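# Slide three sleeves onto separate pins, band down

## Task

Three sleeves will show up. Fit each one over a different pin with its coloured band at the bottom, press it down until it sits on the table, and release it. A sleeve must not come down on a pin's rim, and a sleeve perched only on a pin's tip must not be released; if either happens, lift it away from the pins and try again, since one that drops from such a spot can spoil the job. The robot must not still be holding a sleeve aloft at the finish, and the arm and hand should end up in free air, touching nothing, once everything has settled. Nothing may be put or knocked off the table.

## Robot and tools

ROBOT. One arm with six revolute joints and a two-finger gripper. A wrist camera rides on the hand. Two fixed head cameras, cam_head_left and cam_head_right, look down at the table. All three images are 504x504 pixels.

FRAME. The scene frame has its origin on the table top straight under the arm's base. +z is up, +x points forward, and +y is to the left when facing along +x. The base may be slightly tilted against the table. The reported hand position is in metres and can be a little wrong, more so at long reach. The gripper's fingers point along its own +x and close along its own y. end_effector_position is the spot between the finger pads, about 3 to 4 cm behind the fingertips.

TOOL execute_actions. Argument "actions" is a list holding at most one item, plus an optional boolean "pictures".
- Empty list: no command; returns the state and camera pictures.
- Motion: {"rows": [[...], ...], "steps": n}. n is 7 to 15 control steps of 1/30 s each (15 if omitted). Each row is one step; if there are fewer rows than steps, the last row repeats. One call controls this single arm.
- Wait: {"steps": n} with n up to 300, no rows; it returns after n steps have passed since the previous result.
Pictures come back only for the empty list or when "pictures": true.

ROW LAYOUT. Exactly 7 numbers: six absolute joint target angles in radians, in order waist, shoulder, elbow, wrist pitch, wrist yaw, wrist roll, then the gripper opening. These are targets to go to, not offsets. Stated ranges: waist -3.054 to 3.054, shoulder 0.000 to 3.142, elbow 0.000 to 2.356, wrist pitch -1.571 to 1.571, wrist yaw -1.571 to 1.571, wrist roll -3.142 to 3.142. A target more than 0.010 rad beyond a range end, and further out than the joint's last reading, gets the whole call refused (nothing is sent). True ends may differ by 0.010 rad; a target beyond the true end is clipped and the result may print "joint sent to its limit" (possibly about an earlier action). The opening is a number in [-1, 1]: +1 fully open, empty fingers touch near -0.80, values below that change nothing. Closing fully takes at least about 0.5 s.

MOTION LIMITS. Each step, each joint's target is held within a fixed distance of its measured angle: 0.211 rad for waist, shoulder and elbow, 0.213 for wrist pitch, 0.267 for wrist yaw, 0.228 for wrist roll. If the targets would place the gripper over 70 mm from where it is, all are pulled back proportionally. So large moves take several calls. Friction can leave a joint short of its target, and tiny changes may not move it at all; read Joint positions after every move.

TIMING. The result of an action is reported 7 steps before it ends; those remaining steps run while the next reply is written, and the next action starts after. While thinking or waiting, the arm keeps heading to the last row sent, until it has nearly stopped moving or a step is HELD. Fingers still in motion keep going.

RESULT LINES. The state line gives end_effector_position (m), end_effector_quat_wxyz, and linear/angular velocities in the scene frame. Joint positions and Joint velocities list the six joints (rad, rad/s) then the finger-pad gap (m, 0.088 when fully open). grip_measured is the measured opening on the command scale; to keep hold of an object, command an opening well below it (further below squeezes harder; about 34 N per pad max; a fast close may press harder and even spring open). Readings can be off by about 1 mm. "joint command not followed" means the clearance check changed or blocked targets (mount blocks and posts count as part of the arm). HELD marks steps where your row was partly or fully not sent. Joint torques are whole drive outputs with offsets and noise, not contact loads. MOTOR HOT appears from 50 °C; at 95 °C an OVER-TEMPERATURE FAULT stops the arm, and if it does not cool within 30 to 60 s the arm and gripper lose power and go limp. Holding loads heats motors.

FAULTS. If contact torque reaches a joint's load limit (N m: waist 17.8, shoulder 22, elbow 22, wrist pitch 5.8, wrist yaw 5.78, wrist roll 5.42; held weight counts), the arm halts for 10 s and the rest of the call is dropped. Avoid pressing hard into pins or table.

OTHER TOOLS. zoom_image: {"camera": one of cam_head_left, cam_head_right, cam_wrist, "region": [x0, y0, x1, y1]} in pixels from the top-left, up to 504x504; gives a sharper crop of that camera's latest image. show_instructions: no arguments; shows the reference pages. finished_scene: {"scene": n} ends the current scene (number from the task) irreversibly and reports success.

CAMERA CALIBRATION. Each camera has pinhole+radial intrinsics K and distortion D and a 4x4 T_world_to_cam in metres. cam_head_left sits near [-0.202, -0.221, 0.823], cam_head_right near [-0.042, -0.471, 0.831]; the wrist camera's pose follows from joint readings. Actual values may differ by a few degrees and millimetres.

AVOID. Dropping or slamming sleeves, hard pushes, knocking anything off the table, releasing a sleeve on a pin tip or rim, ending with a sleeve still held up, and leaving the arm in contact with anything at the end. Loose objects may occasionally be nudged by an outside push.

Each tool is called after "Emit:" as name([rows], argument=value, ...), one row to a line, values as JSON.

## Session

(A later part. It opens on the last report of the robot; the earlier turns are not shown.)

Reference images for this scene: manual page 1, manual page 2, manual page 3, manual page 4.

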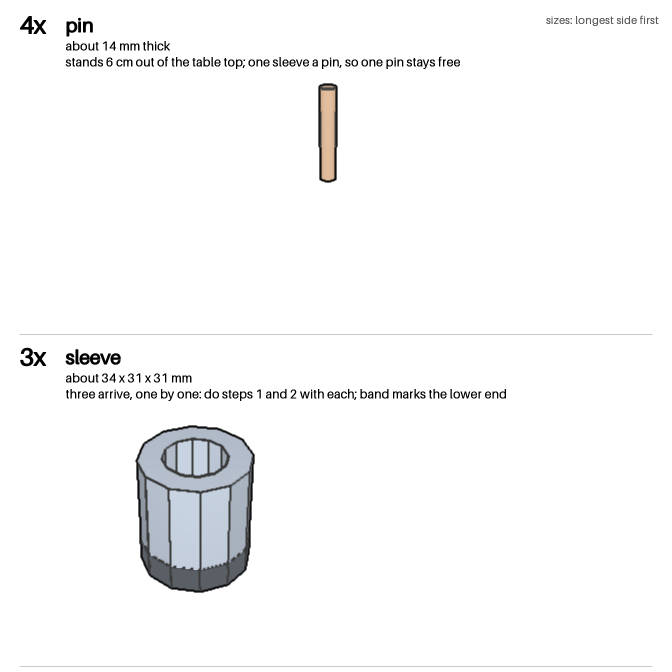

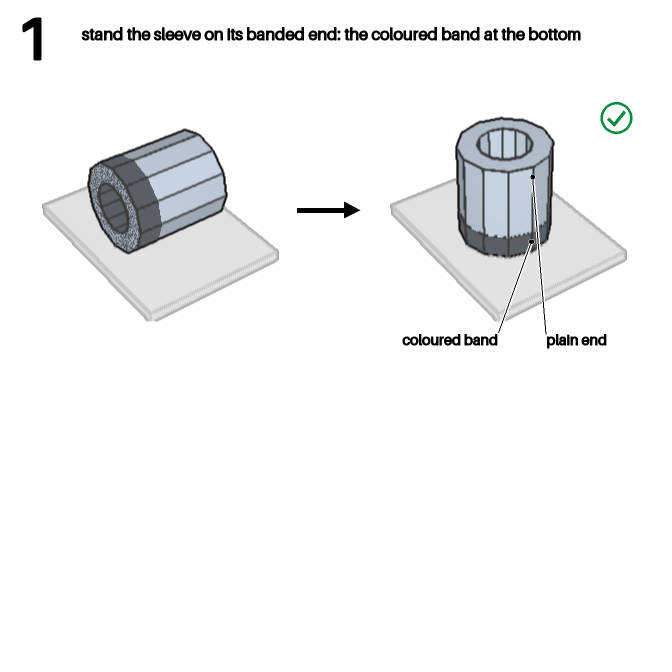

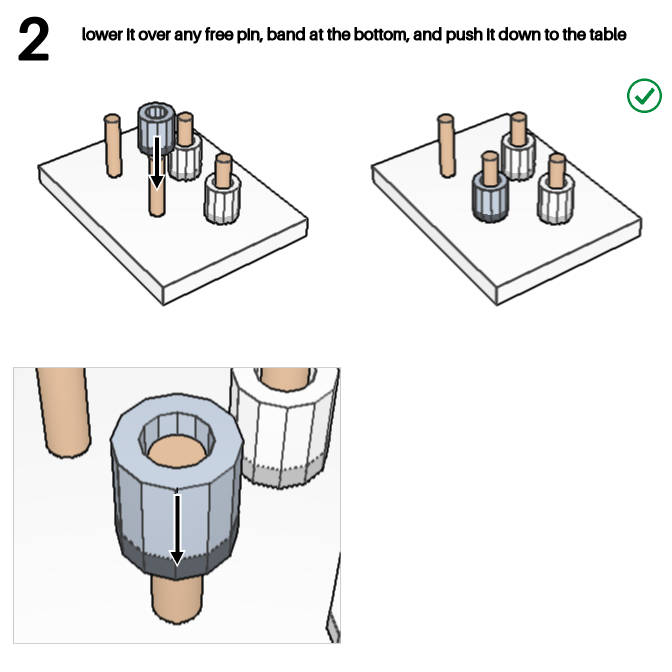

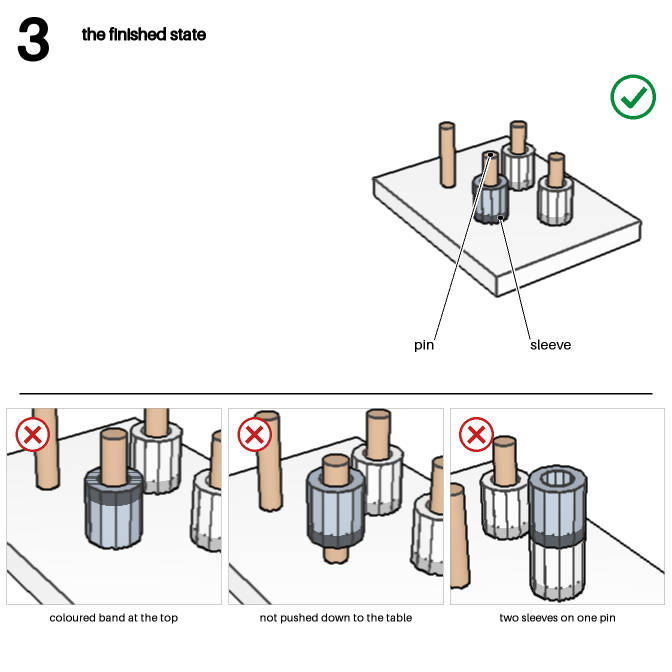

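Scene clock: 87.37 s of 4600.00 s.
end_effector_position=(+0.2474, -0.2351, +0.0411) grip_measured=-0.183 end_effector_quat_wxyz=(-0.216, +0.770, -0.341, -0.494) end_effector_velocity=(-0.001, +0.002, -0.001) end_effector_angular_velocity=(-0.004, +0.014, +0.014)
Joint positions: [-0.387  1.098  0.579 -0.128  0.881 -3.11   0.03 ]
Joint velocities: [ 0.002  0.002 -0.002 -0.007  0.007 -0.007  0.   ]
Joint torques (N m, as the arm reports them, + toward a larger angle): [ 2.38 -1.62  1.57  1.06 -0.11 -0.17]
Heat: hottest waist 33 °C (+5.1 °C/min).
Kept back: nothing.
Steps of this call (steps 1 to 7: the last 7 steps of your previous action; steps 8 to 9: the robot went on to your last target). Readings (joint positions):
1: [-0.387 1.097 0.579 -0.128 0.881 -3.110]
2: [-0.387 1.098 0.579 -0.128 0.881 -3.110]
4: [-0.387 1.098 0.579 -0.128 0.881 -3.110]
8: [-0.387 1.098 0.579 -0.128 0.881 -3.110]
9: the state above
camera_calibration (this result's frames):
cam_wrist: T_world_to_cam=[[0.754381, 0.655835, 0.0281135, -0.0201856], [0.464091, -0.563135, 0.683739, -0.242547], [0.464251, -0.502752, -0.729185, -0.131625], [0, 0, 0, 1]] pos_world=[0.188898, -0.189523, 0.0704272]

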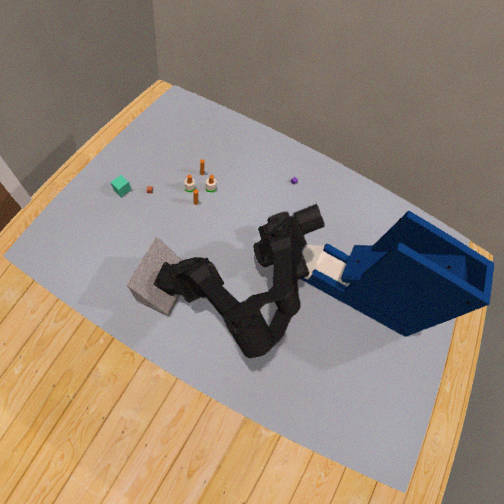

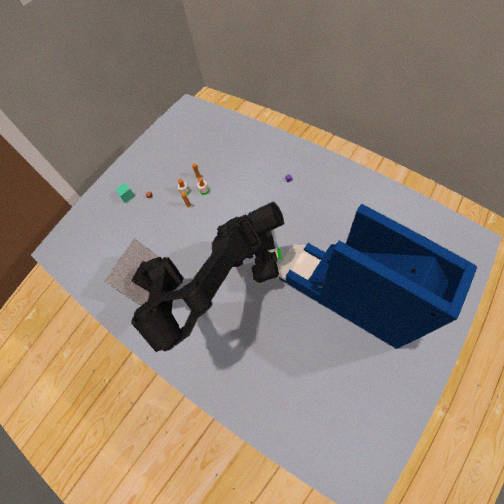

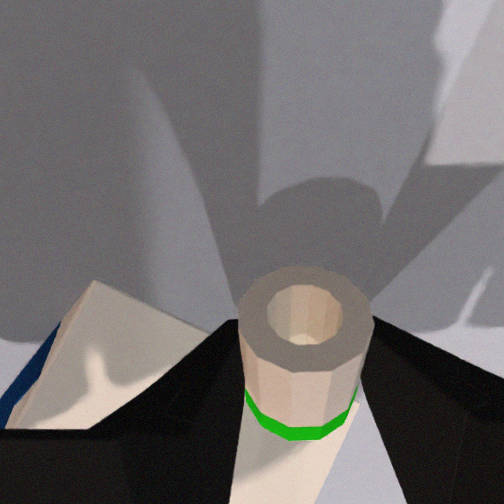

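Emit:
execute_actions([
  {"rows":[[-0.376,1.085,0.590,-0.150,0.891,-3.095,-0.4],[-0.358,1.072,0.596,-0.180,0.905,-3.076,-0.4],[-0.338,1.060,0.603,-0.212,0.918,-3.055,-0.4],[-0.318,1.055,0.610,-0.243,0.925,-3.035,-0.4],[-0.300,1.064,0.620,-0.273,0.915,-3.010,-0.4],[-0.281,1.090,0.636,-0.301,0.888,-2.979,-0.4],[-0.264,1.117,0.657,-0.329,0.852,-2.942,-0.4],[-0.249,1.144,0.678,-0.357,0.808,-2.905,-0.4],[-0.236,1.170,0.700,-0.385,0.763,-2.869,-0.4],[-0.225,1.197,0.721,-0.413,0.717,-2.832,-0.4],[-0.216,1.223,0.743,-0.441,0.672,-2.795,-0.4],[-0.210,1.250,0.764,-0.470,0.626,-2.758,-0.4],[-0.205,1.277,0.786,-0.498,0.581,-2.721,-0.4],[-0.202,1.303,0.807,-0.526,0.535,-2.684,-0.4],[-0.202,1.330,0.829,-0.554,0.490,-2.647,-0.4]],"steps":15},
])

Emit:
execute_actions([
  {"rows":[[-0.204,1.356,0.850,-0.582,0.444,-2.611,-0.4],[-0.208,1.383,0.872,-0.610,0.399,-2.574,-0.4],[-0.214,1.409,0.893,-0.638,0.353,-2.537,-0.4],[-0.222,1.436,0.915,-0.666,0.308,-2.500,-0.4],[-0.232,1.463,0.936,-0.694,0.262,-2.463,-0.4],[-0.244,1.489,0.957,-0.722,0.216,-2.426,-0.4],[-0.258,1.516,0.979,-0.750,0.171,-2.389,-0.4],[-0.274,1.542,1.000,-0.778,0.125,-2.353,-0.4],[-0.292,1.569,1.022,-0.806,0.080,-2.316,-0.4],[-0.312,1.595,1.043,-0.834,0.034,-2.279,-0.4],[-0.334,1.622,1.065,-0.863,-0.011,-2.242,-0.4],[-0.358,1.649,1.086,-0.891,-0.057,-2.205,-0.4],[-0.384,1.675,1.108,-0.919,-0.102,-2.168,-0.4],[-0.412,1.702,1.129,-0.947,-0.148,-2.131,-0.4],[-0.442,1.728,1.151,-0.975,-0.193,-2.095,-0.4]],"steps":15},
])

Emit:
execute_actions([
  {"rows":[[-0.470,1.755,1.172,-1.003,-0.239,-2.058,-0.4],[-0.497,1.779,1.192,-1.029,-0.281,-2.024,-0.4],[-0.520,1.797,1.206,-1.048,-0.312,-1.999,-0.4],[-0.535,1.805,1.213,-1.056,-0.327,-1.988,-0.4],[-0.543,1.808,1.215,-1.059,-0.332,-1.984,-0.4]],"steps":15},
])

Emit:
execute_actions([
  {"steps":12},
], pictures=true)

Scene clock: 89.57 s of 4600.00 s.
end_effector_position=(+0.2522, -0.2197, +0.0548) grip_measured=-0.183 end_effector_quat_wxyz=(-0.236, +0.773, -0.317, -0.496) end_effector_velocity=(+0.143, +0.141, +0.088) end_effector_angular_velocity=(+0.800, -0.518, +0.220)
Joint positions: [-0.308  1.089  0.617 -0.266  0.881 -3.002  0.03 ]
Joint velocities: [ 0.471  0.247  0.457 -0.755 -0.608  0.799  0.   ]
Joint torques (N m, as the arm reports them, + toward a larger angle): [ 3.19 -0.64  3.83  0.77 -0.2   0.12]
Heat: hottest waist 32 °C (+3.0 °C/min).
Steps of this call (steps 1 to 15: the robot went on to your last target; steps 16 to 58: nothing new was sent; steps 59 to 66: the first 8 steps of this action). Readings (joint positions):
59: [-0.387 1.098 0.579 -0.128 0.881 -3.110]
60: [-0.384 1.097 0.579 -0.135 0.883 -3.106]
62: [-0.367 1.089 0.582 -0.172 0.897 -3.084]
66: the state above

Scene clock: 90.07 s of 4600.00 s.
end_effector_position=(+0.3056, -0.1035, +0.0664) grip_measured=-0.183 end_effector_quat_wxyz=(-0.485, +0.628, -0.107, -0.598) end_effector_velocity=(+0.008, +0.176, -0.019) end_effector_angular_velocity=(+1.661, +1.023, -0.230)
Joint positions: [-0.232  1.44   0.918 -0.678  0.283 -2.483  0.03 ]
Joint velocities: [-0.291  0.794  0.647 -0.857 -1.37   1.106 -0.   ]
Joint torques (N m, as the arm reports them, + toward a larger angle): [ 3.68 -2.34  3.66  0.39 -0.56  0.17]
Heat: hottest waist 32 °C (+3.0 °C/min).
Steps of this call (steps 1 to 7: the last 7 steps of your previous action; steps 8 to 15: the first 8 steps of this action). Readings (joint positions):
8: [-0.219 1.259 0.769 -0.482 0.594 -2.738]
9: [-0.216 1.284 0.790 -0.510 0.551 -2.702]
11: [-0.215 1.336 0.832 -0.566 0.464 -2.630]
15: the state above

Scene clock: 90.57 s of 4600.00 s.
end_effector_position=(+0.2989, -0.0811, +0.0424) grip_measured=-0.183 end_effector_quat_wxyz=(+0.680, -0.189, +0.149, +0.693) end_effector_velocity=(-0.009, -0.014, -0.013) end_effector_angular_velocity=(+0.441, +0.565, -0.268)
Joint positions: [-0.518  1.775  1.187 -1.03  -0.284 -2.022  0.03 ]
Joint velocities: [-0.256  0.188  0.154 -0.242 -0.388  0.3    0.   ]
Joint torques (N m, as the arm reports them, + toward a larger angle): [ 5.8  -4.41  2.18 -0.31 -0.98  0.16]
Heat: hottest waist 32 °C (+3.0 °C/min).
Steps of this call (steps 1 to 7: the last 7 steps of your previous action; steps 8 to 15: the first 8 steps of this action). Readings (joint positions):
8: [-0.374 1.651 1.090 -0.903 -0.079 -2.189]
9: [-0.400 1.677 1.111 -0.930 -0.124 -2.153]
11: [-0.451 1.724 1.149 -0.978 -0.202 -2.089]
15: the state above

Scene clock: 90.97 s of 4600.00 s.
end_effector_position=(+0.2999, -0.0822, +0.0436) grip_measured=-0.183 end_effector_quat_wxyz=(+0.690, -0.153, +0.153, +0.691) end_effector_velocity=(-0.001, -0.001, -0.000) end_effector_angular_velocity=(+0.009, +0.015, -0.006)
Joint positions: [-0.537  1.793  1.207 -1.055 -0.327 -1.989  0.03 ]
Joint velocities: [-0.007  0.002  0.002 -0.007 -0.007  0.007 -0.   ]
Joint torques (N m, as the arm reports them, + toward a larger angle): [ 5.22 -3.88  2.01 -0.29 -0.92  0.12]
Heat: hottest waist 32 °C (+3.0 °C/min).
Kept back: nothing.
Steps of this call (steps 1 to 7: the last 7 steps of your previous action; steps 8 to 12: the robot went on to your last target). Readings (joint positions):
1: [-0.524 1.781 1.192 -1.036 -0.295 -2.014]
2: [-0.528 1.784 1.195 -1.041 -0.303 -2.008]
4: [-0.532 1.787 1.201 -1.047 -0.314 -1.999]
8: [-0.535 1.791 1.206 -1.053 -0.324 -1.992]
12: the state above
camera_calibration (this result's frames):
cam_wrist: T_world_to_cam=[[0.999228, -0.0305855, -0.0246578, -0.287611], [-0.0389287, -0.686228, -0.726344, 0.0197182], [0.00529469, 0.726743, -0.686889, 0.159565], [0, 0, 0, 1]] pos_world=[0.287311, -0.111229, 0.116834]

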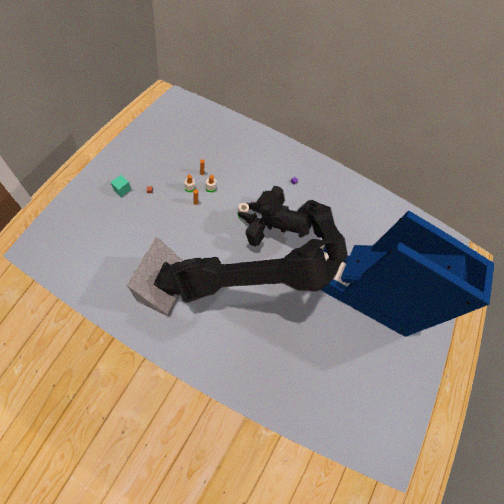

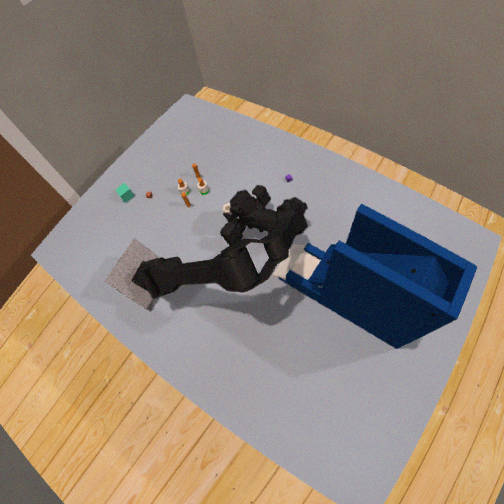

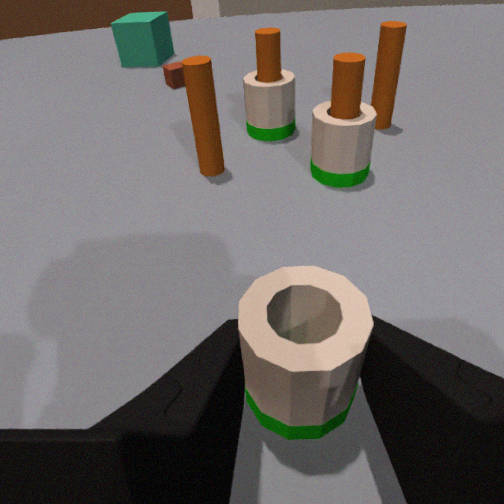

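Emit:
execute_actions([
  {"rows":[[-0.546,1.811,1.215,-1.051,-0.332,-1.995,-0.4],[-0.549,1.815,1.215,-1.048,-0.332,-1.999,-0.4],[-0.552,1.818,1.215,-1.045,-0.332,-2.002,-0.4],[-0.555,1.821,1.215,-1.043,-0.332,-2.005,-0.4],[-0.558,1.824,1.215,-1.041,-0.332,-2.008,-0.4],[-0.560,1.826,1.215,-1.039,-0.332,-2.010,-0.4],[-0.561,1.827,1.215,-1.038,-0.332,-2.011,-0.4],[-0.562,1.828,1.215,-1.037,-0.332,-2.012,-0.4],[-0.563,1.829,1.215,-1.037,-0.332,-2.013,-0.4],[-0.564,1.830,1.215,-1.036,-0.332,-2.014,-0.4],[-0.565,1.831,1.215,-1.035,-0.332,-2.015,-0.4],[-0.566,1.832,1.215,-1.034,-0.332,-2.016,-0.4],[-0.567,1.833,1.215,-1.033,-0.332,-2.017,-0.4],[-0.568,1.834,1.215,-1.033,-0.332,-2.018,-0.4],[-0.569,1.835,1.215,-1.032,-0.332,-2.019,-0.4]],"steps":15},
])

Emit:
execute_actions([
  {"steps":13},
])

Scene clock: 91.73 s of 4600.00 s.
end_effector_position=(+0.3003, -0.0825, +0.0373) grip_measured=-0.183 end_effector_quat_wxyz=(+0.691, -0.151, +0.153, +0.690) end_effector_velocity=(-0.005, -0.001, -0.026) end_effector_angular_velocity=(+0.019, +0.014, +0.006)
Joint positions: [-0.552  1.808  1.208 -1.046 -0.329 -2.001  0.03 ]
Joint velocities: [-0.066  0.061 -0.002  0.022 -0.007 -0.066  0.   ]
Joint torques (N m, as the arm reports them, + toward a larger angle): [ 5.04 -4.11  1.83 -0.04 -0.87 -0.17]
Heat: hottest waist 32 °C (+3.0 °C/min).
Steps of this call (steps 1 to 15: the robot went on to your last target; steps 16 to 23: the first 8 steps of this action). Readings (joint positions):
16: [-0.538 1.794 1.208 -1.056 -0.329 -1.988]
17: [-0.539 1.795 1.208 -1.056 -0.329 -1.988]
19: [-0.542 1.798 1.208 -1.054 -0.329 -1.991]
23: the state above

Scene clock: 92.17 s of 4600.00 s.
end_effector_position=(+0.3006, -0.0828, +0.0326) grip_measured=-0.183 end_effector_quat_wxyz=(+0.692, -0.151, +0.151, +0.690) end_effector_velocity=(-0.002, +0.000, +0.001) end_effector_angular_velocity=(+0.009, -0.001, +0.003)
Joint positions: [-0.563  1.819  1.208 -1.037 -0.331 -2.015  0.03 ]
Joint velocities: [-0.002 -0.002 -0.002 -0.007 -0.007 -0.007  0.   ]
Joint torques (N m, as the arm reports them, + toward a larger angle): [ 4.95 -3.66  1.76  0.09 -0.79 -0.08]
Heat: hottest waist 32 °C (+3.0 °C/min).
Kept back: nothing.
Steps of this call (steps 1 to 7: the last 7 steps of your previous action; steps 8 to 13: the robot went on to your last target). Readings (joint positions):
1: [-0.554 1.810 1.208 -1.045 -0.329 -2.003]
2: [-0.555 1.812 1.208 -1.043 -0.329 -2.005]
4: [-0.558 1.815 1.208 -1.041 -0.329 -2.008]
8: [-0.561 1.818 1.208 -1.037 -0.330 -2.012]
13: the state above

Emit:
execute_actions([
  {"rows":[[-0.568,1.834,1.215,-1.033,-0.332,-2.018,-0.3],[-0.568,1.834,1.215,-1.033,-0.332,-2.018,-0.22],[-0.568,1.834,1.215,-1.033,-0.332,-2.018,-0.17],[-0.568,1.834,1.215,-1.033,-0.332,-2.018,-0.1],[-0.568,1.834,1.215,-1.033,-0.332,-2.018,0.0],[-0.568,1.834,1.215,-1.033,-0.332,-2.018,0.12],[-0.568,1.834,1.215,-1.033,-0.332,-2.018,0.25],[-0.562,1.815,1.200,-1.033,-0.328,-2.012,0.4],[-0.550,1.803,1.190,-1.022,-0.31,-2.000,0.4],[-0.525,1.786,1.174,-1.004,-0.27,-1.974,0.4],[-0.496,1.768,1.157,-0.984,-0.225,-1.941,0.4],[-0.467,1.750,1.140,-0.964,-0.18,-1.908,0.4],[-0.438,1.732,1.123,-0.944,-0.135,-1.874,0.4],[-0.410,1.714,1.106,-0.924,-0.09,-1.841,0.4],[-0.382,1.698,1.090,-0.904,-0.045,-1.808,0.4]],"steps":15},
])

Emit:
execute_actions([
  {"rows":[[-0.357,1.688,1.080,-0.892,0.0,-1.784,0.4],[-0.332,1.681,1.071,-0.881,0.045,-1.760,0.4],[-0.307,1.676,1.062,-0.871,0.09,-1.736,0.4],[-0.282,1.674,1.054,-0.863,0.135,-1.712,0.4],[-0.257,1.675,1.046,-0.855,0.18,-1.688,0.4],[-0.232,1.679,1.039,-0.848,0.225,-1.663,0.4],[-0.208,1.686,1.032,-0.842,0.27,-1.638,0.4],[-0.184,1.695,1.027,-0.838,0.315,-1.612,0.4],[-0.160,1.704,1.024,-0.836,0.36,-1.585,0.4],[-0.137,1.714,1.023,-0.836,0.405,-1.558,0.4],[-0.114,1.724,1.024,-0.838,0.45,-1.530,0.4],[-0.092,1.735,1.026,-0.841,0.495,-1.502,0.4],[-0.070,1.748,1.029,-0.845,0.54,-1.473,0.4],[-0.048,1.764,1.032,-0.851,0.585,-1.443,0.4],[-0.027,1.783,1.036,-0.859,0.63,-1.412,0.4]],"steps":15},
])

Emit:
execute_actions([
  {"rows":[[-0.006,1.804,1.040,-0.868,0.675,-1.381,0.4],[0.015,1.826,1.044,-0.878,0.72,-1.348,0.4],[0.034,1.847,1.048,-0.888,0.762,-1.318,0.4],[0.046,1.861,1.051,-0.894,0.790,-1.298,0.4],[0.0515,1.868,1.052,-0.897,0.803,-1.2895,0.4]],"steps":15},
])

Emit:
execute_actions([
  {"steps":14},
], pictures=true)

Scene clock: 93.80 s of 4600.00 s.
end_effector_position=(+0.3010, -0.0827, +0.0325) grip_measured=+0.037 end_effector_quat_wxyz=(+0.692, -0.152, +0.151, +0.689) end_effector_velocity=(+0.001, -0.001, -0.001) end_effector_angular_velocity=(+0.003, -0.007, -0.010)
Joint positions: [-0.563  1.82   1.209 -1.036 -0.332 -2.015  0.041]
Joint velocities: [-0.007 -0.002 -0.002  0.007 -0.007 -0.007  0.154]
Joint torques (N m, as the arm reports them, + toward a larger angle): [ 5.43 -5.12  0.72 -0.02 -0.72 -0.04]
Heat: hottest waist 32 °C (+3.0 °C/min).
Steps of this call (steps 1 to 30: the robot went on to your last target; steps 31 to 41: nothing new was sent; steps 42 to 49: the first 8 steps of this action). Readings (joint positions):
42: [-0.563 1.819 1.209 -1.037 -0.332 -2.015]
43: [-0.563 1.819 1.209 -1.037 -0.332 -2.015]
45: [-0.563 1.819 1.209 -1.037 -0.332 -2.015]
49: the state above

Scene clock: 94.30 s of 4600.00 s.
end_effector_position=(+0.2997, -0.0675, +0.0423) grip_measured=+0.394 end_effector_quat_wxyz=(+0.627, -0.317, +0.317, +0.637) end_effector_velocity=(-0.009, +0.030, -0.000) end_effector_angular_velocity=(-1.276, +0.044, +0.029)
Joint positions: [-0.27   1.694  1.066 -0.868  0.157 -1.703  0.058]
Joint velocities: [ 0.716 -0.007 -0.237  0.227  1.326  0.725  0.002]
Joint torques (N m, as the arm reports them, + toward a larger angle): [ 5.63 -4.34  0.74  0.4  -0.45  0.09]
Heat: hottest waist 32 °C (+3.0 °C/min).
Steps of this call (steps 1 to 7: the last 7 steps of your previous action; steps 8 to 15: the first 8 steps of this action). Readings (joint positions):
8: [-0.446 1.750 1.134 -0.949 -0.139 -1.880]
9: [-0.419 1.736 1.122 -0.934 -0.100 -1.854]
11: [-0.367 1.712 1.101 -0.908 -0.017 -1.803]
15: the state above

Scene clock: 94.80 s of 4600.00 s.
end_effector_position=(+0.2998, -0.0547, +0.0447) grip_measured=+0.400 end_effector_quat_wxyz=(+0.507, -0.485, +0.487, +0.520) end_effector_velocity=(-0.003, +0.006, -0.001) end_effector_angular_velocity=(-0.473, -0.042, +0.047)
Joint positions: [ 0.032  1.842  1.042 -0.886  0.746 -1.329  0.059]
Joint velocities: [ 0.188  0.198 -0.002 -0.081  0.447  0.286 -0.   ]
Joint torques (N m, as the arm reports them, + toward a larger angle): [ 5.5  -3.34  3.24  0.27  0.01  0.08]
Heat: hottest waist 32 °C (+3.0 °C/min).
Steps of this call (steps 1 to 7: the last 7 steps of your previous action; steps 8 to 15: the first 8 steps of this action). Readings (joint positions):
8: [-0.084 1.737 1.042 -0.850 0.516 -1.486]
9: [-0.062 1.753 1.042 -0.854 0.561 -1.456]
11: [-0.020 1.789 1.042 -0.869 0.647 -1.398]
15: the state above

Scene clock: 95.27 s of 4600.00 s.
end_effector_position=(+0.3010, -0.0568, +0.0458) grip_measured=+0.400 end_effector_quat_wxyz=(+0.499, -0.499, +0.500, +0.502) end_effector_velocity=(-0.002, -0.000, -0.000) end_effector_angular_velocity=(+0.006, +0.009, +0.011)
Joint positions: [ 0.05   1.856  1.044 -0.894  0.799 -1.294  0.059]
Joint velocities: [-0.002 -0.002 -0.002 -0.007 -0.007 -0.007 -0.   ]
Joint torques (N m, as the arm reports them, + toward a larger angle): [ 5.95 -2.76  3.23  0.27  0.02  0.07]
Heat: hottest waist 32 °C (+2.0 °C/min).
Kept back: nothing.
Steps of this call (steps 1 to 7: the last 7 steps of your previous action; steps 8 to 14: the robot went on to your last target). Readings (joint positions):
1: [0.038 1.847 1.042 -0.888 0.759 -1.321]
2: [0.041 1.849 1.042 -0.889 0.769 -1.314]
4: [0.044 1.851 1.042 -0.891 0.782 -1.306]
8: [0.047 1.854 1.044 -0.893 0.794 -1.298]
14: the state above
camera_calibration (this result's frames):
cam_wrist: T_world_to_cam=[[0.999312, -0.0334044, 0.0161252, -0.289945], [-0.0367832, -0.948482, 0.314689, -0.024458], [0.0047825, -0.315066, -0.949058, 0.0956425], [0, 0, 0, 1]] pos_world=[0.288389, -0.00274973, 0.103142]

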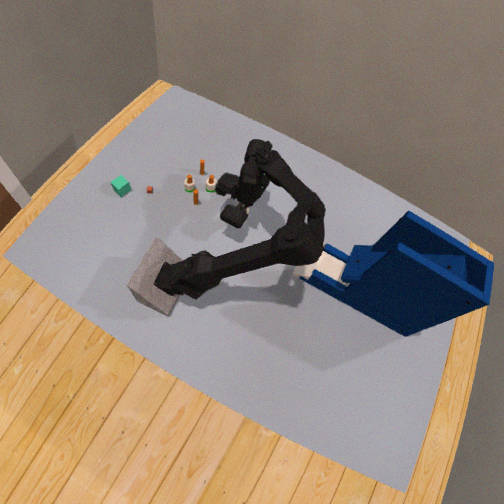

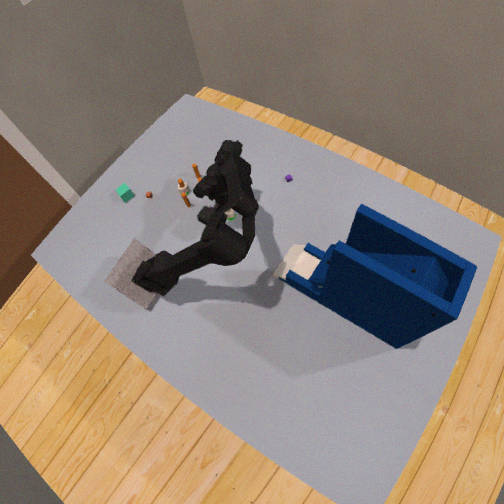

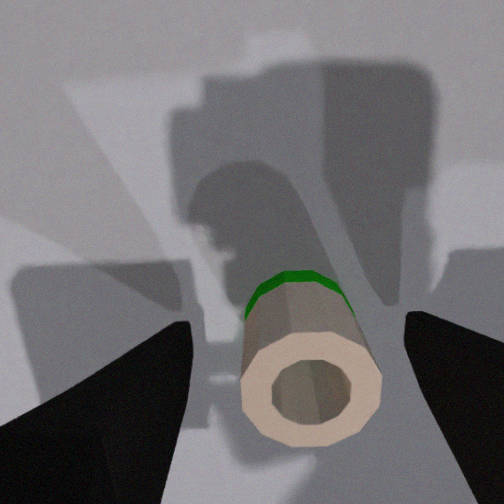

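Emit:
execute_actions([
  {"rows":[[0.0515,1.868,1.052,-0.897,0.803,-1.2895,0.3],[0.0515,1.868,1.052,-0.897,0.803,-1.2895,0.2],[0.0515,1.868,1.052,-0.897,0.803,-1.2895,0.1],[0.0515,1.868,1.052,-0.897,0.803,-1.2895,0.0],[0.0515,1.868,1.052,-0.897,0.803,-1.2895,-0.07],[0.0515,1.868,1.052,-0.897,0.803,-1.2895,-0.13],[0.0515,1.868,1.052,-0.897,0.803,-1.2895,-0.18],[0.0515,1.868,1.052,-0.897,0.803,-1.2895,-0.23],[0.0515,1.868,1.052,-0.897,0.803,-1.2895,-0.28],[0.0515,1.868,1.052,-0.897,0.803,-1.2895,-0.33],[0.0515,1.868,1.052,-0.897,0.803,-1.2895,-0.38]],"steps":15},
])

Emit:
execute_actions([
  {"rows":[[0.058,1.862,1.058,-0.910,0.797,-1.280,-0.38],[0.072,1.862,1.070,-0.938,0.795,-1.260,-0.38],[0.094,1.868,1.085,-0.970,0.791,-1.230,-0.38],[0.122,1.878,1.100,-1.002,0.786,-1.192,-0.38],[0.153,1.892,1.114,-1.032,0.779,-1.150,-0.38],[0.185,1.908,1.128,-1.060,0.771,-1.107,-0.38],[0.217,1.924,1.141,-1.087,0.762,-1.064,-0.38],[0.249,1.941,1.154,-1.113,0.752,-1.022,-0.38],[0.281,1.958,1.167,-1.138,0.742,-0.981,-0.38],[0.313,1.975,1.180,-1.162,0.730,-0.940,-0.38],[0.345,1.993,1.192,-1.185,0.718,-0.900,-0.38],[0.375,2.012,1.204,-1.204,0.706,-0.863,-0.38],[0.404,2.036,1.214,-1.212,0.694,-0.828,-0.38],[0.432,2.068,1.223,-1.208,0.681,-0.796,-0.38],[0.460,2.104,1.232,-1.198,0.668,-0.764,-0.38]],"steps":15},
])

Emit:
execute_actions([
  {"rows":[[0.487,2.139,1.241,-1.188,0.655,-0.734,-0.38],[0.510,2.169,1.248,-1.180,0.644,-0.708,-0.38],[0.527,2.191,1.254,-1.174,0.635,-0.690,-0.38],[0.537,2.204,1.257,-1.171,0.630,-0.679,-0.38],[0.537,2.204,1.257,-1.171,0.630,-0.679,-0.38],[0.537,2.204,1.257,-1.171,0.630,-0.679,-0.38],[0.537,2.204,1.257,-1.171,0.630,-0.679,-0.38],[0.537,2.204,1.257,-1.171,0.630,-0.679,-0.38],[0.537,2.204,1.257,-1.171,0.630,-0.679,-0.38],[0.537,2.204,1.257,-1.171,0.630,-0.679,-0.38],[0.527,2.205,1.232,-1.160,0.637,-0.692,-0.38],[0.522,2.206,1.223,-1.148,0.640,-0.697,-0.38],[0.5165,2.207,1.2145,-1.1358,0.6425,-0.7025,-0.38]],"steps":15},
])

Emit:
execute_actions([
  {"steps":22},
], pictures=true)

Emit:
zoom_image(camera="cam_wrist", region=[220, 210, 400, 460])

Scene clock: 97.00 s of 4600.00 s.
end_effector_position=(+0.3009, -0.0568, +0.0458) grip_measured=-0.023 end_effector_quat_wxyz=(+0.499, -0.500, +0.500, +0.501) end_effector_velocity=(+0.000, +0.001, -0.000) end_effector_angular_velocity=(+0.008, -0.001, +0.000)
Joint positions: [ 0.05   1.856  1.044 -0.894  0.8   -1.293  0.038]
Joint velocities: [-0.002 -0.002 -0.002  0.007 -0.007 -0.007 -0.085]
Joint torques (N m, as the arm reports them, + toward a larger angle): [ 6.05 -2.64  3.19  0.27  0.01  0.1 ]
Heat: hottest waist 32 °C (+2.0 °C/min).
Steps of this call (steps 1 to 30: the robot went on to your last target; steps 31 to 44: nothing new was sent; steps 45 to 52: the first 8 steps of this action). Readings (joint positions):
45: [0.050 1.856 1.044 -0.894 0.800 -1.293]
46: [0.050 1.856 1.044 -0.894 0.800 -1.293]
48: [0.050 1.856 1.044 -0.894 0.800 -1.293]
52: the state above

Scene clock: 97.50 s of 4600.00 s.
end_effector_position=(+0.2996, -0.0410, +0.0715) grip_measured=-0.184 end_effector_quat_wxyz=(+0.502, -0.497, +0.503, +0.498) end_effector_velocity=(-0.020, +0.188, +0.181) end_effector_angular_velocity=(+0.065, -0.059, +0.044)
Joint positions: [ 0.147  1.885  1.106 -1.024  0.781 -1.146  0.03 ]
Joint velocities: [ 0.833  0.335  0.383 -0.74  -0.227  1.018 -0.   ]
Joint torques (N m, as the arm reports them, + toward a larger angle): [ 6.67 -1.97  3.08  0.21 -0.28  0.13]
Heat: hottest waist 32 °C (+2.0 °C/min).
Steps of this call (steps 1 to 7: the last 7 steps of your previous action; steps 8 to 15: the first 8 steps of this action). Readings (joint positions):
8: [0.050 1.857 1.044 -0.897 0.800 -1.291]
9: [0.052 1.857 1.047 -0.903 0.800 -1.286]
11: [0.065 1.858 1.059 -0.935 0.800 -1.259]
15: the state above

Scene clock: 98.00 s of 4600.00 s.
end_effector_position=(+0.2639, +0.0795, +0.1161) grip_measured=-0.184 end_effector_quat_wxyz=(+0.493, -0.505, +0.497, +0.504) end_effector_velocity=(-0.039, +0.068, -0.009) end_effector_angular_velocity=(-0.060, +0.045, -0.011)
Joint positions: [ 0.523  2.175  1.235 -1.173  0.641 -0.712  0.03 ]
Joint velocities: [ 0.164  0.227  0.037 -0.007 -0.081  0.242 -0.   ]
Joint torques (N m, as the arm reports them, + toward a larger angle): [ 5.02 -4.11  5.05  0.53 -0.14  0.09]
Heat: hottest waist 32 °C (+2.0 °C/min).
Steps of this call (steps 1 to 7: the last 7 steps of your previous action; steps 8 to 15: the first 8 steps of this action). Readings (joint positions):
8: [0.387 2.027 1.200 -1.172 0.701 -0.855]
9: [0.415 2.054 1.210 -1.173 0.689 -0.822]
11: [0.466 2.109 1.227 -1.173 0.666 -0.767]
15: the state above

Scene clock: 98.73 s of 4600.00 s.
end_effector_position=(+0.2637, +0.0861, +0.1099) grip_measured=-0.184 end_effector_quat_wxyz=(+0.499, -0.500, +0.500, +0.501) end_effector_velocity=(-0.002, -0.001, -0.000) end_effector_angular_velocity=(+0.000, +0.011, +0.010)
Joint positions: [ 0.521  2.195  1.227 -1.139  0.639 -0.699  0.03 ]
Joint velocities: [-0.002 -0.002 -0.002 -0.007 -0.007 -0.007 -0.   ]
Joint torques (N m, as the arm reports them, + toward a larger angle): [ 5.39 -3.2   1.89  0.57  0.03 -0.16]
Heat: hottest waist 32 °C (+2.0 °C/min).
Kept back: nothing.
Steps of this call (steps 1 to 7: the last 7 steps of your previous action; steps 8 to 22: the robot went on to your last target). Readings (joint positions):
1: [0.527 2.181 1.237 -1.173 0.639 -0.705]
2: [0.529 2.184 1.239 -1.173 0.638 -0.700]
4: [0.530 2.186 1.240 -1.168 0.637 -0.697]
8: [0.524 2.190 1.236 -1.148 0.638 -0.697]
22: the state above
camera_calibration (this result's frames):
cam_wrist: T_world_to_cam=[[0.999304, -0.0334183, 0.0165501, -0.248993], [-0.0369394, -0.94792, 0.31636, 0.0893182], [0.0051159, -0.316752, -0.948495, 0.201648], [0, 0, 0, 1]] pos_world=[0.251088, 0.140218, 0.167126]

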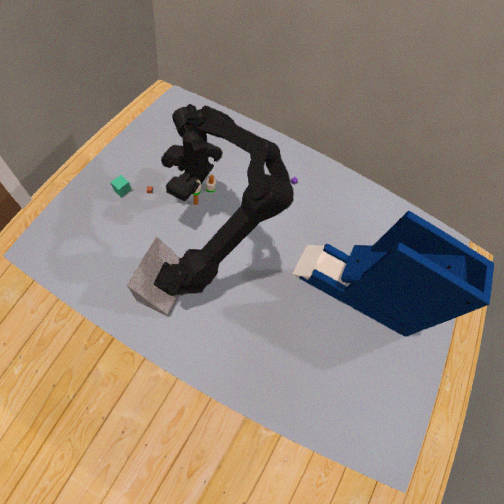

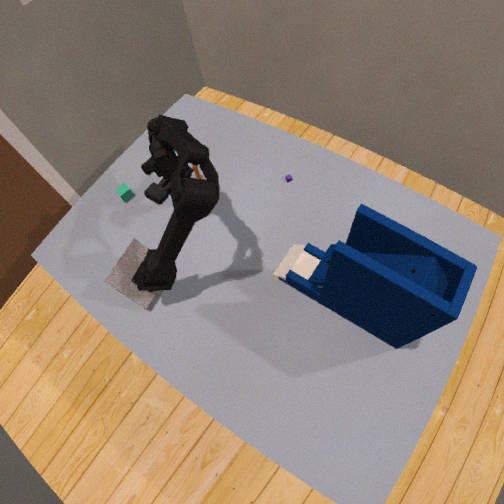

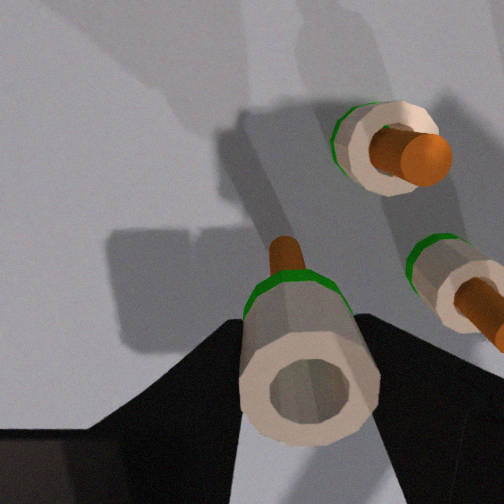

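Region (220, 210, 400, 460) of cam_wrist's 504x504 image, scaled by 2.016, with more detail than that image has; it fills the left 363 columns of this view, and the rest is white.

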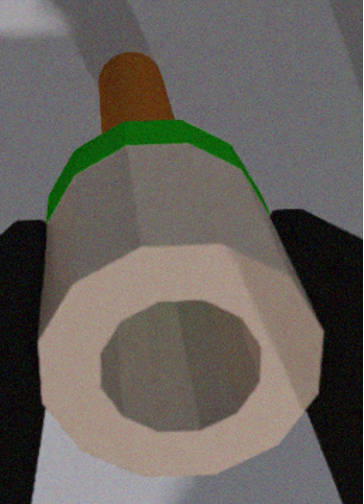

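Emit:
execute_actions([
  {"rows":[[0.514,2.190,1.2145,-1.137,0.644,-0.705,-0.38],[0.514,2.183,1.2145,-1.137,0.644,-0.705,-0.38]],"steps":15},
])

Emit:
execute_actions([
  {"steps":10},
])

Scene clock: 99.60 s of 4600.00 s.
end_effector_position=(+0.2640, +0.0855, +0.1094) grip_measured=-0.184 end_effector_quat_wxyz=(+0.498, -0.500, +0.500, +0.501) end_effector_velocity=(-0.001, -0.002, -0.001) end_effector_angular_velocity=(-0.000, +0.015, +0.007)
Joint positions: [ 0.519  2.195  1.226 -1.138  0.641 -0.701  0.03 ]
Joint velocities: [-0.007 -0.002 -0.002 -0.007 -0.007 -0.007 -0.   ]
Joint torques (N m, as the arm reports them, + toward a larger angle): [ 5.32 -5.42  1.9   0.56  0.02 -0.16]
Heat: hottest waist 32 °C (+2.0 °C/min).
Steps of this call (steps 1 to 15: the robot went on to your last target; steps 16 to 18: nothing new was sent; steps 19 to 26: the first 8 steps of this action). Readings (joint positions):
19: [0.521 2.195 1.226 -1.138 0.640 -0.699]
20: [0.521 2.195 1.226 -1.138 0.640 -0.700]
22: [0.520 2.195 1.226 -1.138 0.640 -0.700]
26: the state above

Scene clock: 99.93 s of 4600.00 s.
end_effector_position=(+0.2642, +0.0853, +0.1097) grip_measured=-0.184 end_effector_quat_wxyz=(+0.499, -0.500, +0.500, +0.501) end_effector_velocity=(-0.000, +0.001, -0.000) end_effector_angular_velocity=(+0.009, +0.004, +0.001)
Joint positions: [ 0.519  2.193  1.226 -1.138  0.641 -0.701  0.03 ]
Joint velocities: [-0.002 -0.002 -0.002  0.007 -0.007 -0.007 -0.   ]
Joint torques (N m, as the arm reports them, + toward a larger angle): [ 5.4  -5.51  1.93  0.56  0.03 -0.17]
Heat: hottest waist 32 °C (+2.0 °C/min).
Kept back: nothing.
Steps of this call (steps 1 to 7: the last 7 steps of your previous action; steps 8 to 10: the robot went on to your last target). Readings (joint positions):
1: [0.519 2.195 1.226 -1.138 0.641 -0.701]
2: [0.519 2.194 1.226 -1.138 0.641 -0.701]
4: [0.519 2.194 1.226 -1.138 0.641 -0.701]
8: [0.519 2.193 1.226 -1.138 0.641 -0.701]
10: the state above

Emit:
execute_actions([
  {"rows":[[0.5122,2.198,1.2117,-1.1316,0.645,-0.707,-0.38],[0.5103,2.204,1.2089,-1.1272,0.6459,-0.709,-0.38],[0.5085,2.2055,1.2061,-1.1228,0.6468,-0.711,-0.38],[0.5067,2.206,1.2033,-1.1184,0.6478,-0.713,-0.38],[0.5048,2.2065,1.2005,-1.114,0.6487,-0.715,-0.38],[0.503,2.207,1.1977,-1.1096,0.6496,-0.717,-0.38],[0.5012,2.2075,1.1949,-1.1052,0.6506,-0.719,-0.38],[0.4994,2.208,1.1921,-1.1008,0.6515,-0.721,-0.38]],"steps":15},
])

Emit:
execute_actions([
  {"steps":10},
], pictures=true)

Scene clock: 100.67 s of 4600.00 s.
end_effector_position=(+0.2644, +0.0851, +0.1053) grip_measured=-0.184 end_effector_quat_wxyz=(+0.499, -0.500, +0.500, +0.501) end_effector_velocity=(-0.001, -0.003, -0.027) end_effector_angular_velocity=(-0.002, +0.010, +0.026)
Joint positions: [ 0.51   2.193  1.213 -1.117  0.645 -0.711  0.03 ]
Joint velocities: [-0.056  0.002 -0.081  0.11   0.022 -0.081 -0.   ]
Joint torques (N m, as the arm reports them, + toward a larger angle): [ 5.57 -3.16  1.84  0.61  0.08 -0.19]
Heat: hottest waist 32 °C (+2.0 °C/min).
Steps of this call (steps 1 to 14: the robot went on to your last target; steps 15 to 22: the first 8 steps of this action). Readings (joint positions):
15: [0.519 2.193 1.226 -1.138 0.641 -0.702]
16: [0.518 2.193 1.225 -1.137 0.641 -0.702]
18: [0.517 2.193 1.222 -1.131 0.642 -0.705]
22: the state above

Scene clock: 101.00 s of 4600.00 s.
end_effector_position=(+0.2642, +0.0851, +0.1021) grip_measured=-0.184 end_effector_quat_wxyz=(+0.499, -0.500, +0.500, +0.501) end_effector_velocity=(-0.000, -0.000, -0.000) end_effector_angular_velocity=(-0.003, -0.009, +0.022)
Joint positions: [ 0.504  2.195  1.204 -1.105  0.648 -0.717  0.03 ]
Joint velocities: [ 0.002 -0.002 -0.007  0.007  0.007 -0.022 -0.   ]
Joint torques (N m, as the arm reports them, + toward a larger angle): [ 5.39 -3.18  1.68  0.63  0.02 -0.14]
Heat: hottest waist 32 °C (+2.0 °C/min).
Kept back: nothing.
Steps of this call (steps 1 to 7: the last 7 steps of your previous action; steps 8 to 10: the robot went on to your last target). Readings (joint positions):
1: [0.509 2.193 1.210 -1.114 0.646 -0.712]
2: [0.507 2.194 1.209 -1.112 0.646 -0.713]
4: [0.505 2.194 1.206 -1.109 0.647 -0.715]
8: [0.504 2.195 1.205 -1.105 0.648 -0.717]
10: the state above
camera_calibration (this result's frames):
cam_wrist: T_world_to_cam=[[0.999302, -0.0333255, 0.0168697, -0.249491], [-0.0369528, -0.947905, 0.316403, 0.0909395], [0.0054466, -0.316806, -0.948475, 0.193859], [0, 0, 0, 1]] pos_world=[0.251621, 0.139303, 0.159306]

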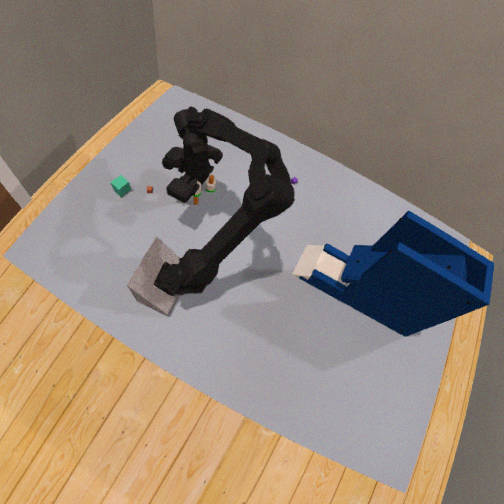

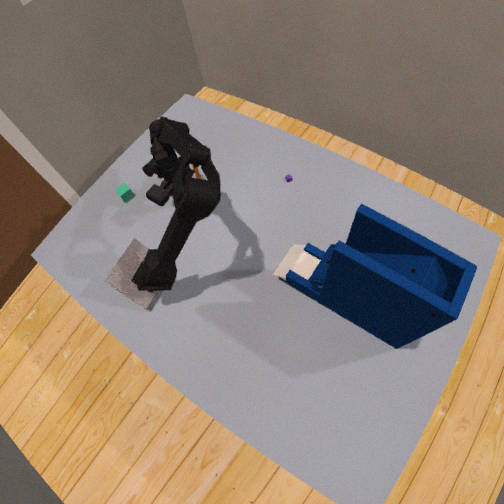

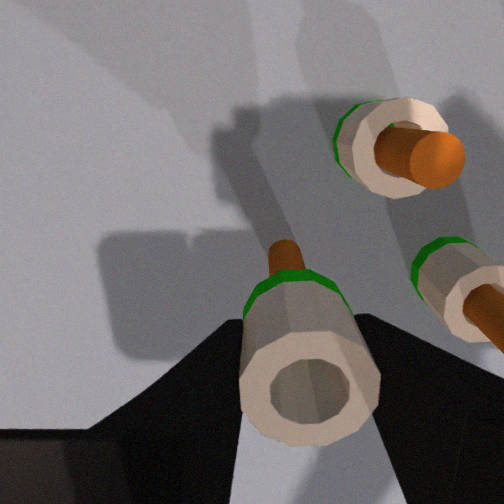

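Emit:
execute_actions([
  {"rows":[[0.4939,2.2092,1.1837,-1.0876,0.6543,-0.7269,-0.38],[0.4866,2.2108,1.1726,-1.070,0.6581,-0.7348,-0.38],[0.4786,2.2129,1.1614,-1.0511,0.662,-0.7436,-0.38],[0.4706,2.2152,1.1504,-1.0322,0.6659,-0.7525,-0.38],[0.4625,2.2176,1.1396,-1.0133,0.6698,-0.7615,-0.38],[0.4543,2.2202,1.1289,-0.9945,0.6737,-0.7705,-0.38],[0.4461,2.223,1.1184,-0.9756,0.6775,-0.7796,-0.38],[0.4379,2.2259,1.108,-0.9567,0.6813,-0.7888,-0.38],[0.4297,2.229,1.0985,-0.938,0.6851,-0.7982,-0.38],[0.4215,2.2322,1.0892,-0.9194,0.6888,-0.8076,-0.38],[0.4133,2.2355,1.08,-0.9008,0.6925,-0.8171,-0.38],[0.4061,2.2385,1.0722,-0.8845,0.6958,-0.8254,-0.38],[0.4009,2.2407,1.0666,-0.873,0.6981,-0.8313,-0.38],[0.3968,2.2425,1.0622,-0.8635,0.70,-0.836,-0.38]],"steps":15},
])

Emit:
execute_actions([
  {"rows":[[0.3968,2.2425,1.0622,-0.8635,0.70,-0.836,-0.38],[0.3968,2.2425,1.0622,-0.8635,0.70,-0.836,-0.38],[0.3953,2.2432,1.0606,-0.860,0.7006,-0.8377,-0.38],[0.3938,2.2439,1.059,-0.8568,0.7012,-0.8394,-0.38],[0.3923,2.2446,1.0575,-0.8534,0.7019,-0.8411,-0.38],[0.3908,2.2452,1.056,-0.850,0.7025,-0.8428,-0.38],[0.3893,2.2459,1.0544,-0.8467,0.7031,-0.8445,-0.38],[0.3878,2.2466,1.0529,-0.8434,0.7038,-0.8463,-0.38],[0.3863,2.2473,1.0513,-0.840,0.7044,-0.848,-0.38]],"steps":15},
])

Emit:
execute_actions([
  {"steps":12},
], pictures=true)

Scene clock: 102.23 s of 4600.00 s.
end_effector_position=(+0.2649, +0.0858, +0.0836) grip_measured=-0.184 end_effector_quat_wxyz=(+0.501, -0.500, +0.499, +0.500) end_effector_velocity=(-0.005, -0.007, -0.121) end_effector_angular_velocity=(-0.022, +0.051, +0.006)
Joint positions: [ 0.47   2.204  1.153 -1.016  0.666 -0.758  0.03 ]
Joint velocities: [-0.247  0.081 -0.291  0.476  0.095 -0.242 -0.   ]
Joint torques (N m, as the arm reports them, + toward a larger angle): [ 5.52 -3.2   1.96  0.58  0.03 -0.22]
Heat: hottest waist 32 °C (+2.0 °C/min).
Steps of this call (steps 1 to 29: the robot went on to your last target; steps 30 to 37: the first 8 steps of this action). Readings (joint positions):
30: [0.504 2.196 1.203 -1.102 0.649 -0.718]
31: [0.503 2.196 1.200 -1.096 0.650 -0.721]
33: [0.497 2.196 1.189 -1.076 0.654 -0.730]
37: the state above

Scene clock: 102.73 s of 4600.00 s.
end_effector_position=(+0.2643, +0.0851, +0.0488) grip_measured=-0.184 end_effector_quat_wxyz=(+0.499, -0.500, +0.500, +0.500) end_effector_velocity=(-0.001, -0.002, -0.023) end_effector_angular_velocity=(-0.001, +0.001, +0.007)
Joint positions: [ 0.399  2.231  1.07  -0.86   0.698 -0.836  0.03 ]
Joint velocities: [-0.051  0.017 -0.056  0.11   0.022 -0.066 -0.   ]
Joint torques (N m, as the arm reports them, + toward a larger angle): [ 5.44 -3.17  1.53  0.64  0.   -0.17]
Heat: hottest waist 32 °C (+2.0 °C/min).
Steps of this call (steps 1 to 7: the last 7 steps of your previous action; steps 8 to 15: the first 8 steps of this action). Readings (joint positions):
8: [0.411 2.227 1.086 -0.896 0.691 -0.818]
9: [0.408 2.229 1.082 -0.888 0.693 -0.821]
11: [0.404 2.230 1.078 -0.877 0.695 -0.826]
15: the state above

Scene clock: 103.13 s of 4600.00 s.
end_effector_position=(+0.2641, +0.0852, +0.0463) grip_measured=-0.184 end_effector_quat_wxyz=(+0.499, -0.501, +0.499, +0.501) end_effector_velocity=(+0.001, +0.000, +0.001) end_effector_angular_velocity=(+0.012, -0.000, -0.002)
Joint positions: [ 0.394  2.233  1.064 -0.847  0.701 -0.844  0.03 ]
Joint velocities: [-0.002 -0.007 -0.002  0.007 -0.007 -0.007  0.   ]
Joint torques (N m, as the arm reports them, + toward a larger angle): [ 5.25 -3.12  1.26  0.77  0.07 -0.2 ]
Heat: hottest waist 32 °C (+2.0 °C/min).
Kept back: nothing.
Steps of this call (steps 1 to 7: the last 7 steps of your previous action; steps 8 to 12: the robot went on to your last target). Readings (joint positions):
1: [0.397 2.232 1.068 -0.856 0.699 -0.837]
2: [0.396 2.233 1.067 -0.853 0.699 -0.839]
4: [0.394 2.233 1.065 -0.850 0.700 -0.841]
8: [0.394 2.233 1.064 -0.848 0.700 -0.843]
12: the state above
camera_calibration (this result's frames):
cam_wrist: T_world_to_cam=[[0.999308, -0.0322094, 0.0185976, -0.248571], [-0.0364402, -0.947989, 0.316211, 0.108536], [0.00744537, -0.31667, -0.948506, 0.140416], [0, 0, 0, 1]] pos_world=[0.251309, 0.13935, 0.103488]

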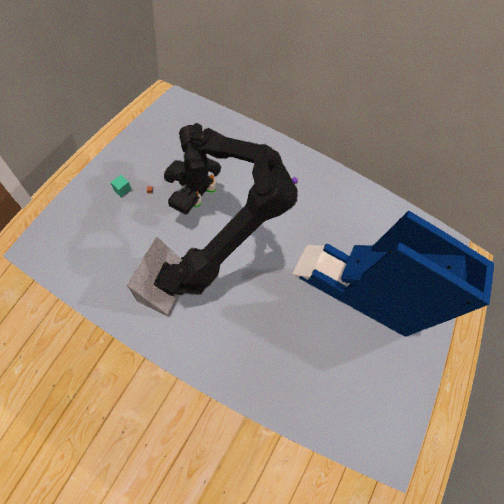

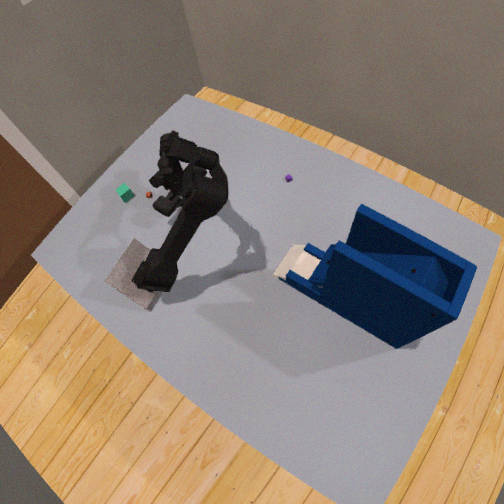

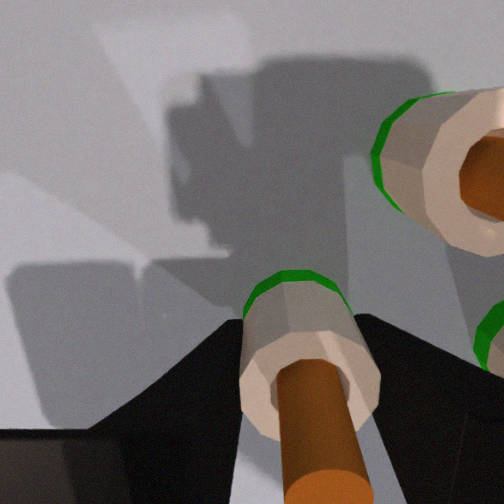

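Emit:
execute_actions([
  {"rows":[[0.390,2.245,1.055,-0.847,0.703,-0.844,-0.3],[0.390,2.245,1.055,-0.847,0.703,-0.844,-0.22],[0.390,2.245,1.055,-0.847,0.703,-0.844,-0.16],[0.390,2.245,1.055,-0.847,0.703,-0.844,-0.08],[0.390,2.245,1.055,-0.847,0.703,-0.844,0.0],[0.390,2.245,1.055,-0.847,0.703,-0.844,0.08],[0.396,2.228,1.072,-0.853,0.699,-0.839,0.1],[0.405,2.219,1.083,-0.874,0.694,-0.828,0.1],[0.419,2.213,1.099,-0.906,0.688,-0.812,0.1],[0.436,2.206,1.118,-0.944,0.680,-0.793,0.1],[0.453,2.200,1.139,-0.984,0.672,-0.773,0.1],[0.470,2.194,1.162,-1.024,0.664,-0.754,0.1],[0.487,2.190,1.185,-1.064,0.655,-0.735,0.1],[0.503,2.186,1.210,-1.104,0.646,-0.716,0.1],[0.519,2.183,1.235,-1.143,0.638,-0.698,0.1]],"steps":15},
])

Emit:
execute_actions([
  {"rows":[[0.532,2.181,1.253,-1.172,0.632,-0.684,0.1],[0.541,2.180,1.268,-1.193,0.627,-0.674,0.1],[0.546,2.179,1.276,-1.205,0.625,-0.668,0.1]],"steps":15},
], pictures=true)

Scene clock: 103.87 s of 4600.00 s.
end_effector_position=(+0.2638, +0.0850, +0.0463) grip_measured=-0.037 end_effector_quat_wxyz=(+0.498, -0.501, +0.500, +0.501) end_effector_velocity=(-0.018, -0.014, +0.007) end_effector_angular_velocity=(-0.069, +0.077, +0.057)
Joint positions: [ 0.395  2.234  1.064 -0.848  0.701 -0.843  0.037]
Joint velocities: [ 0.017  0.002  0.022 -0.168 -0.007  0.051  0.055]
Joint torques (N m, as the arm reports them, + toward a larger angle): [ 6.23 -5.09  3.64  0.18 -0.16  0.09]
Heat: hottest waist 32 °C (+2.0 °C/min).
Steps of this call (steps 1 to 14: the robot went on to your last target; steps 15 to 22: the first 8 steps of this action). Readings (joint positions):
15: [0.394 2.233 1.064 -0.846 0.701 -0.844]
16: [0.394 2.233 1.064 -0.846 0.701 -0.844]
18: [0.394 2.233 1.064 -0.846 0.701 -0.844]
22: the state above

Scene clock: 104.37 s of 4600.00 s.
end_effector_position=(+0.2649, +0.0857, +0.1217) grip_measured=+0.098 end_effector_quat_wxyz=(+0.503, -0.501, +0.497, +0.500) end_effector_velocity=(-0.011, -0.011, +0.025) end_effector_angular_velocity=(-0.034, +0.069, +0.010)
Joint positions: [ 0.541  2.185  1.256 -1.178  0.633 -0.683  0.044]
Joint velocities: [ 0.037 -0.002  0.085 -0.198 -0.051  0.081  0.001]
Joint torques (N m, as the arm reports them, + toward a larger angle): [ 5.56 -4.87  4.18  0.32 -0.22  0.12]
Heat: hottest waist 32 °C (+2.0 °C/min).
Steps of this call (steps 1 to 7: the last 7 steps of your previous action; steps 8 to 15: the first 8 steps of this action). Readings (joint positions):
8: [0.479 2.208 1.173 -1.055 0.659 -0.742]
9: [0.494 2.202 1.193 -1.085 0.653 -0.728]
11: [0.520 2.193 1.228 -1.133 0.643 -0.705]
15: the state above
camera_calibration (this result's frames):
cam_wrist: T_world_to_cam=[[0.999069, -0.0350009, 0.0252399, -0.25127], [-0.0411255, -0.949436, 0.311255, 0.0871649], [0.0130694, -0.312003, -0.949991, 0.210433], [0, 0, 0, 1]] pos_world=[0.251871, 0.139619, 0.179121]

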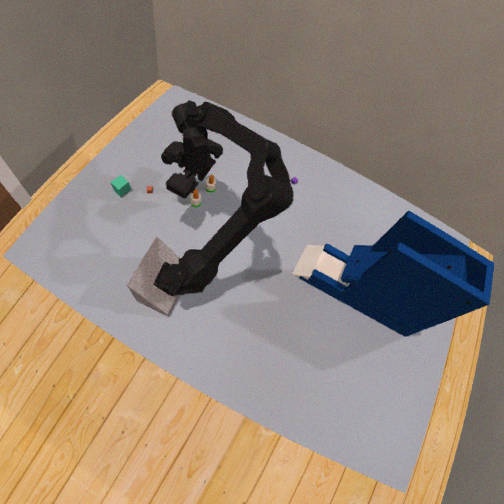

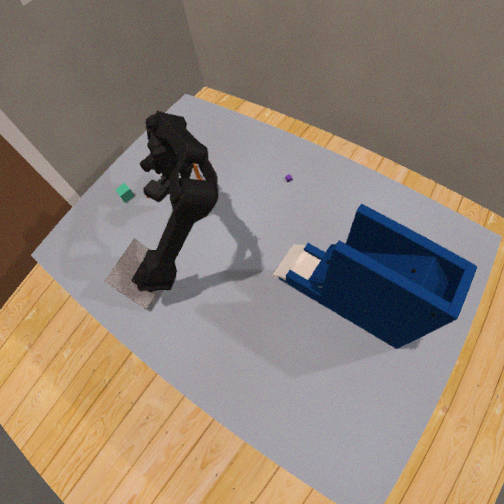

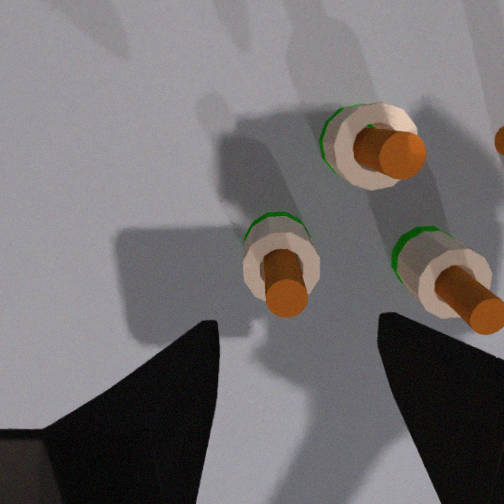

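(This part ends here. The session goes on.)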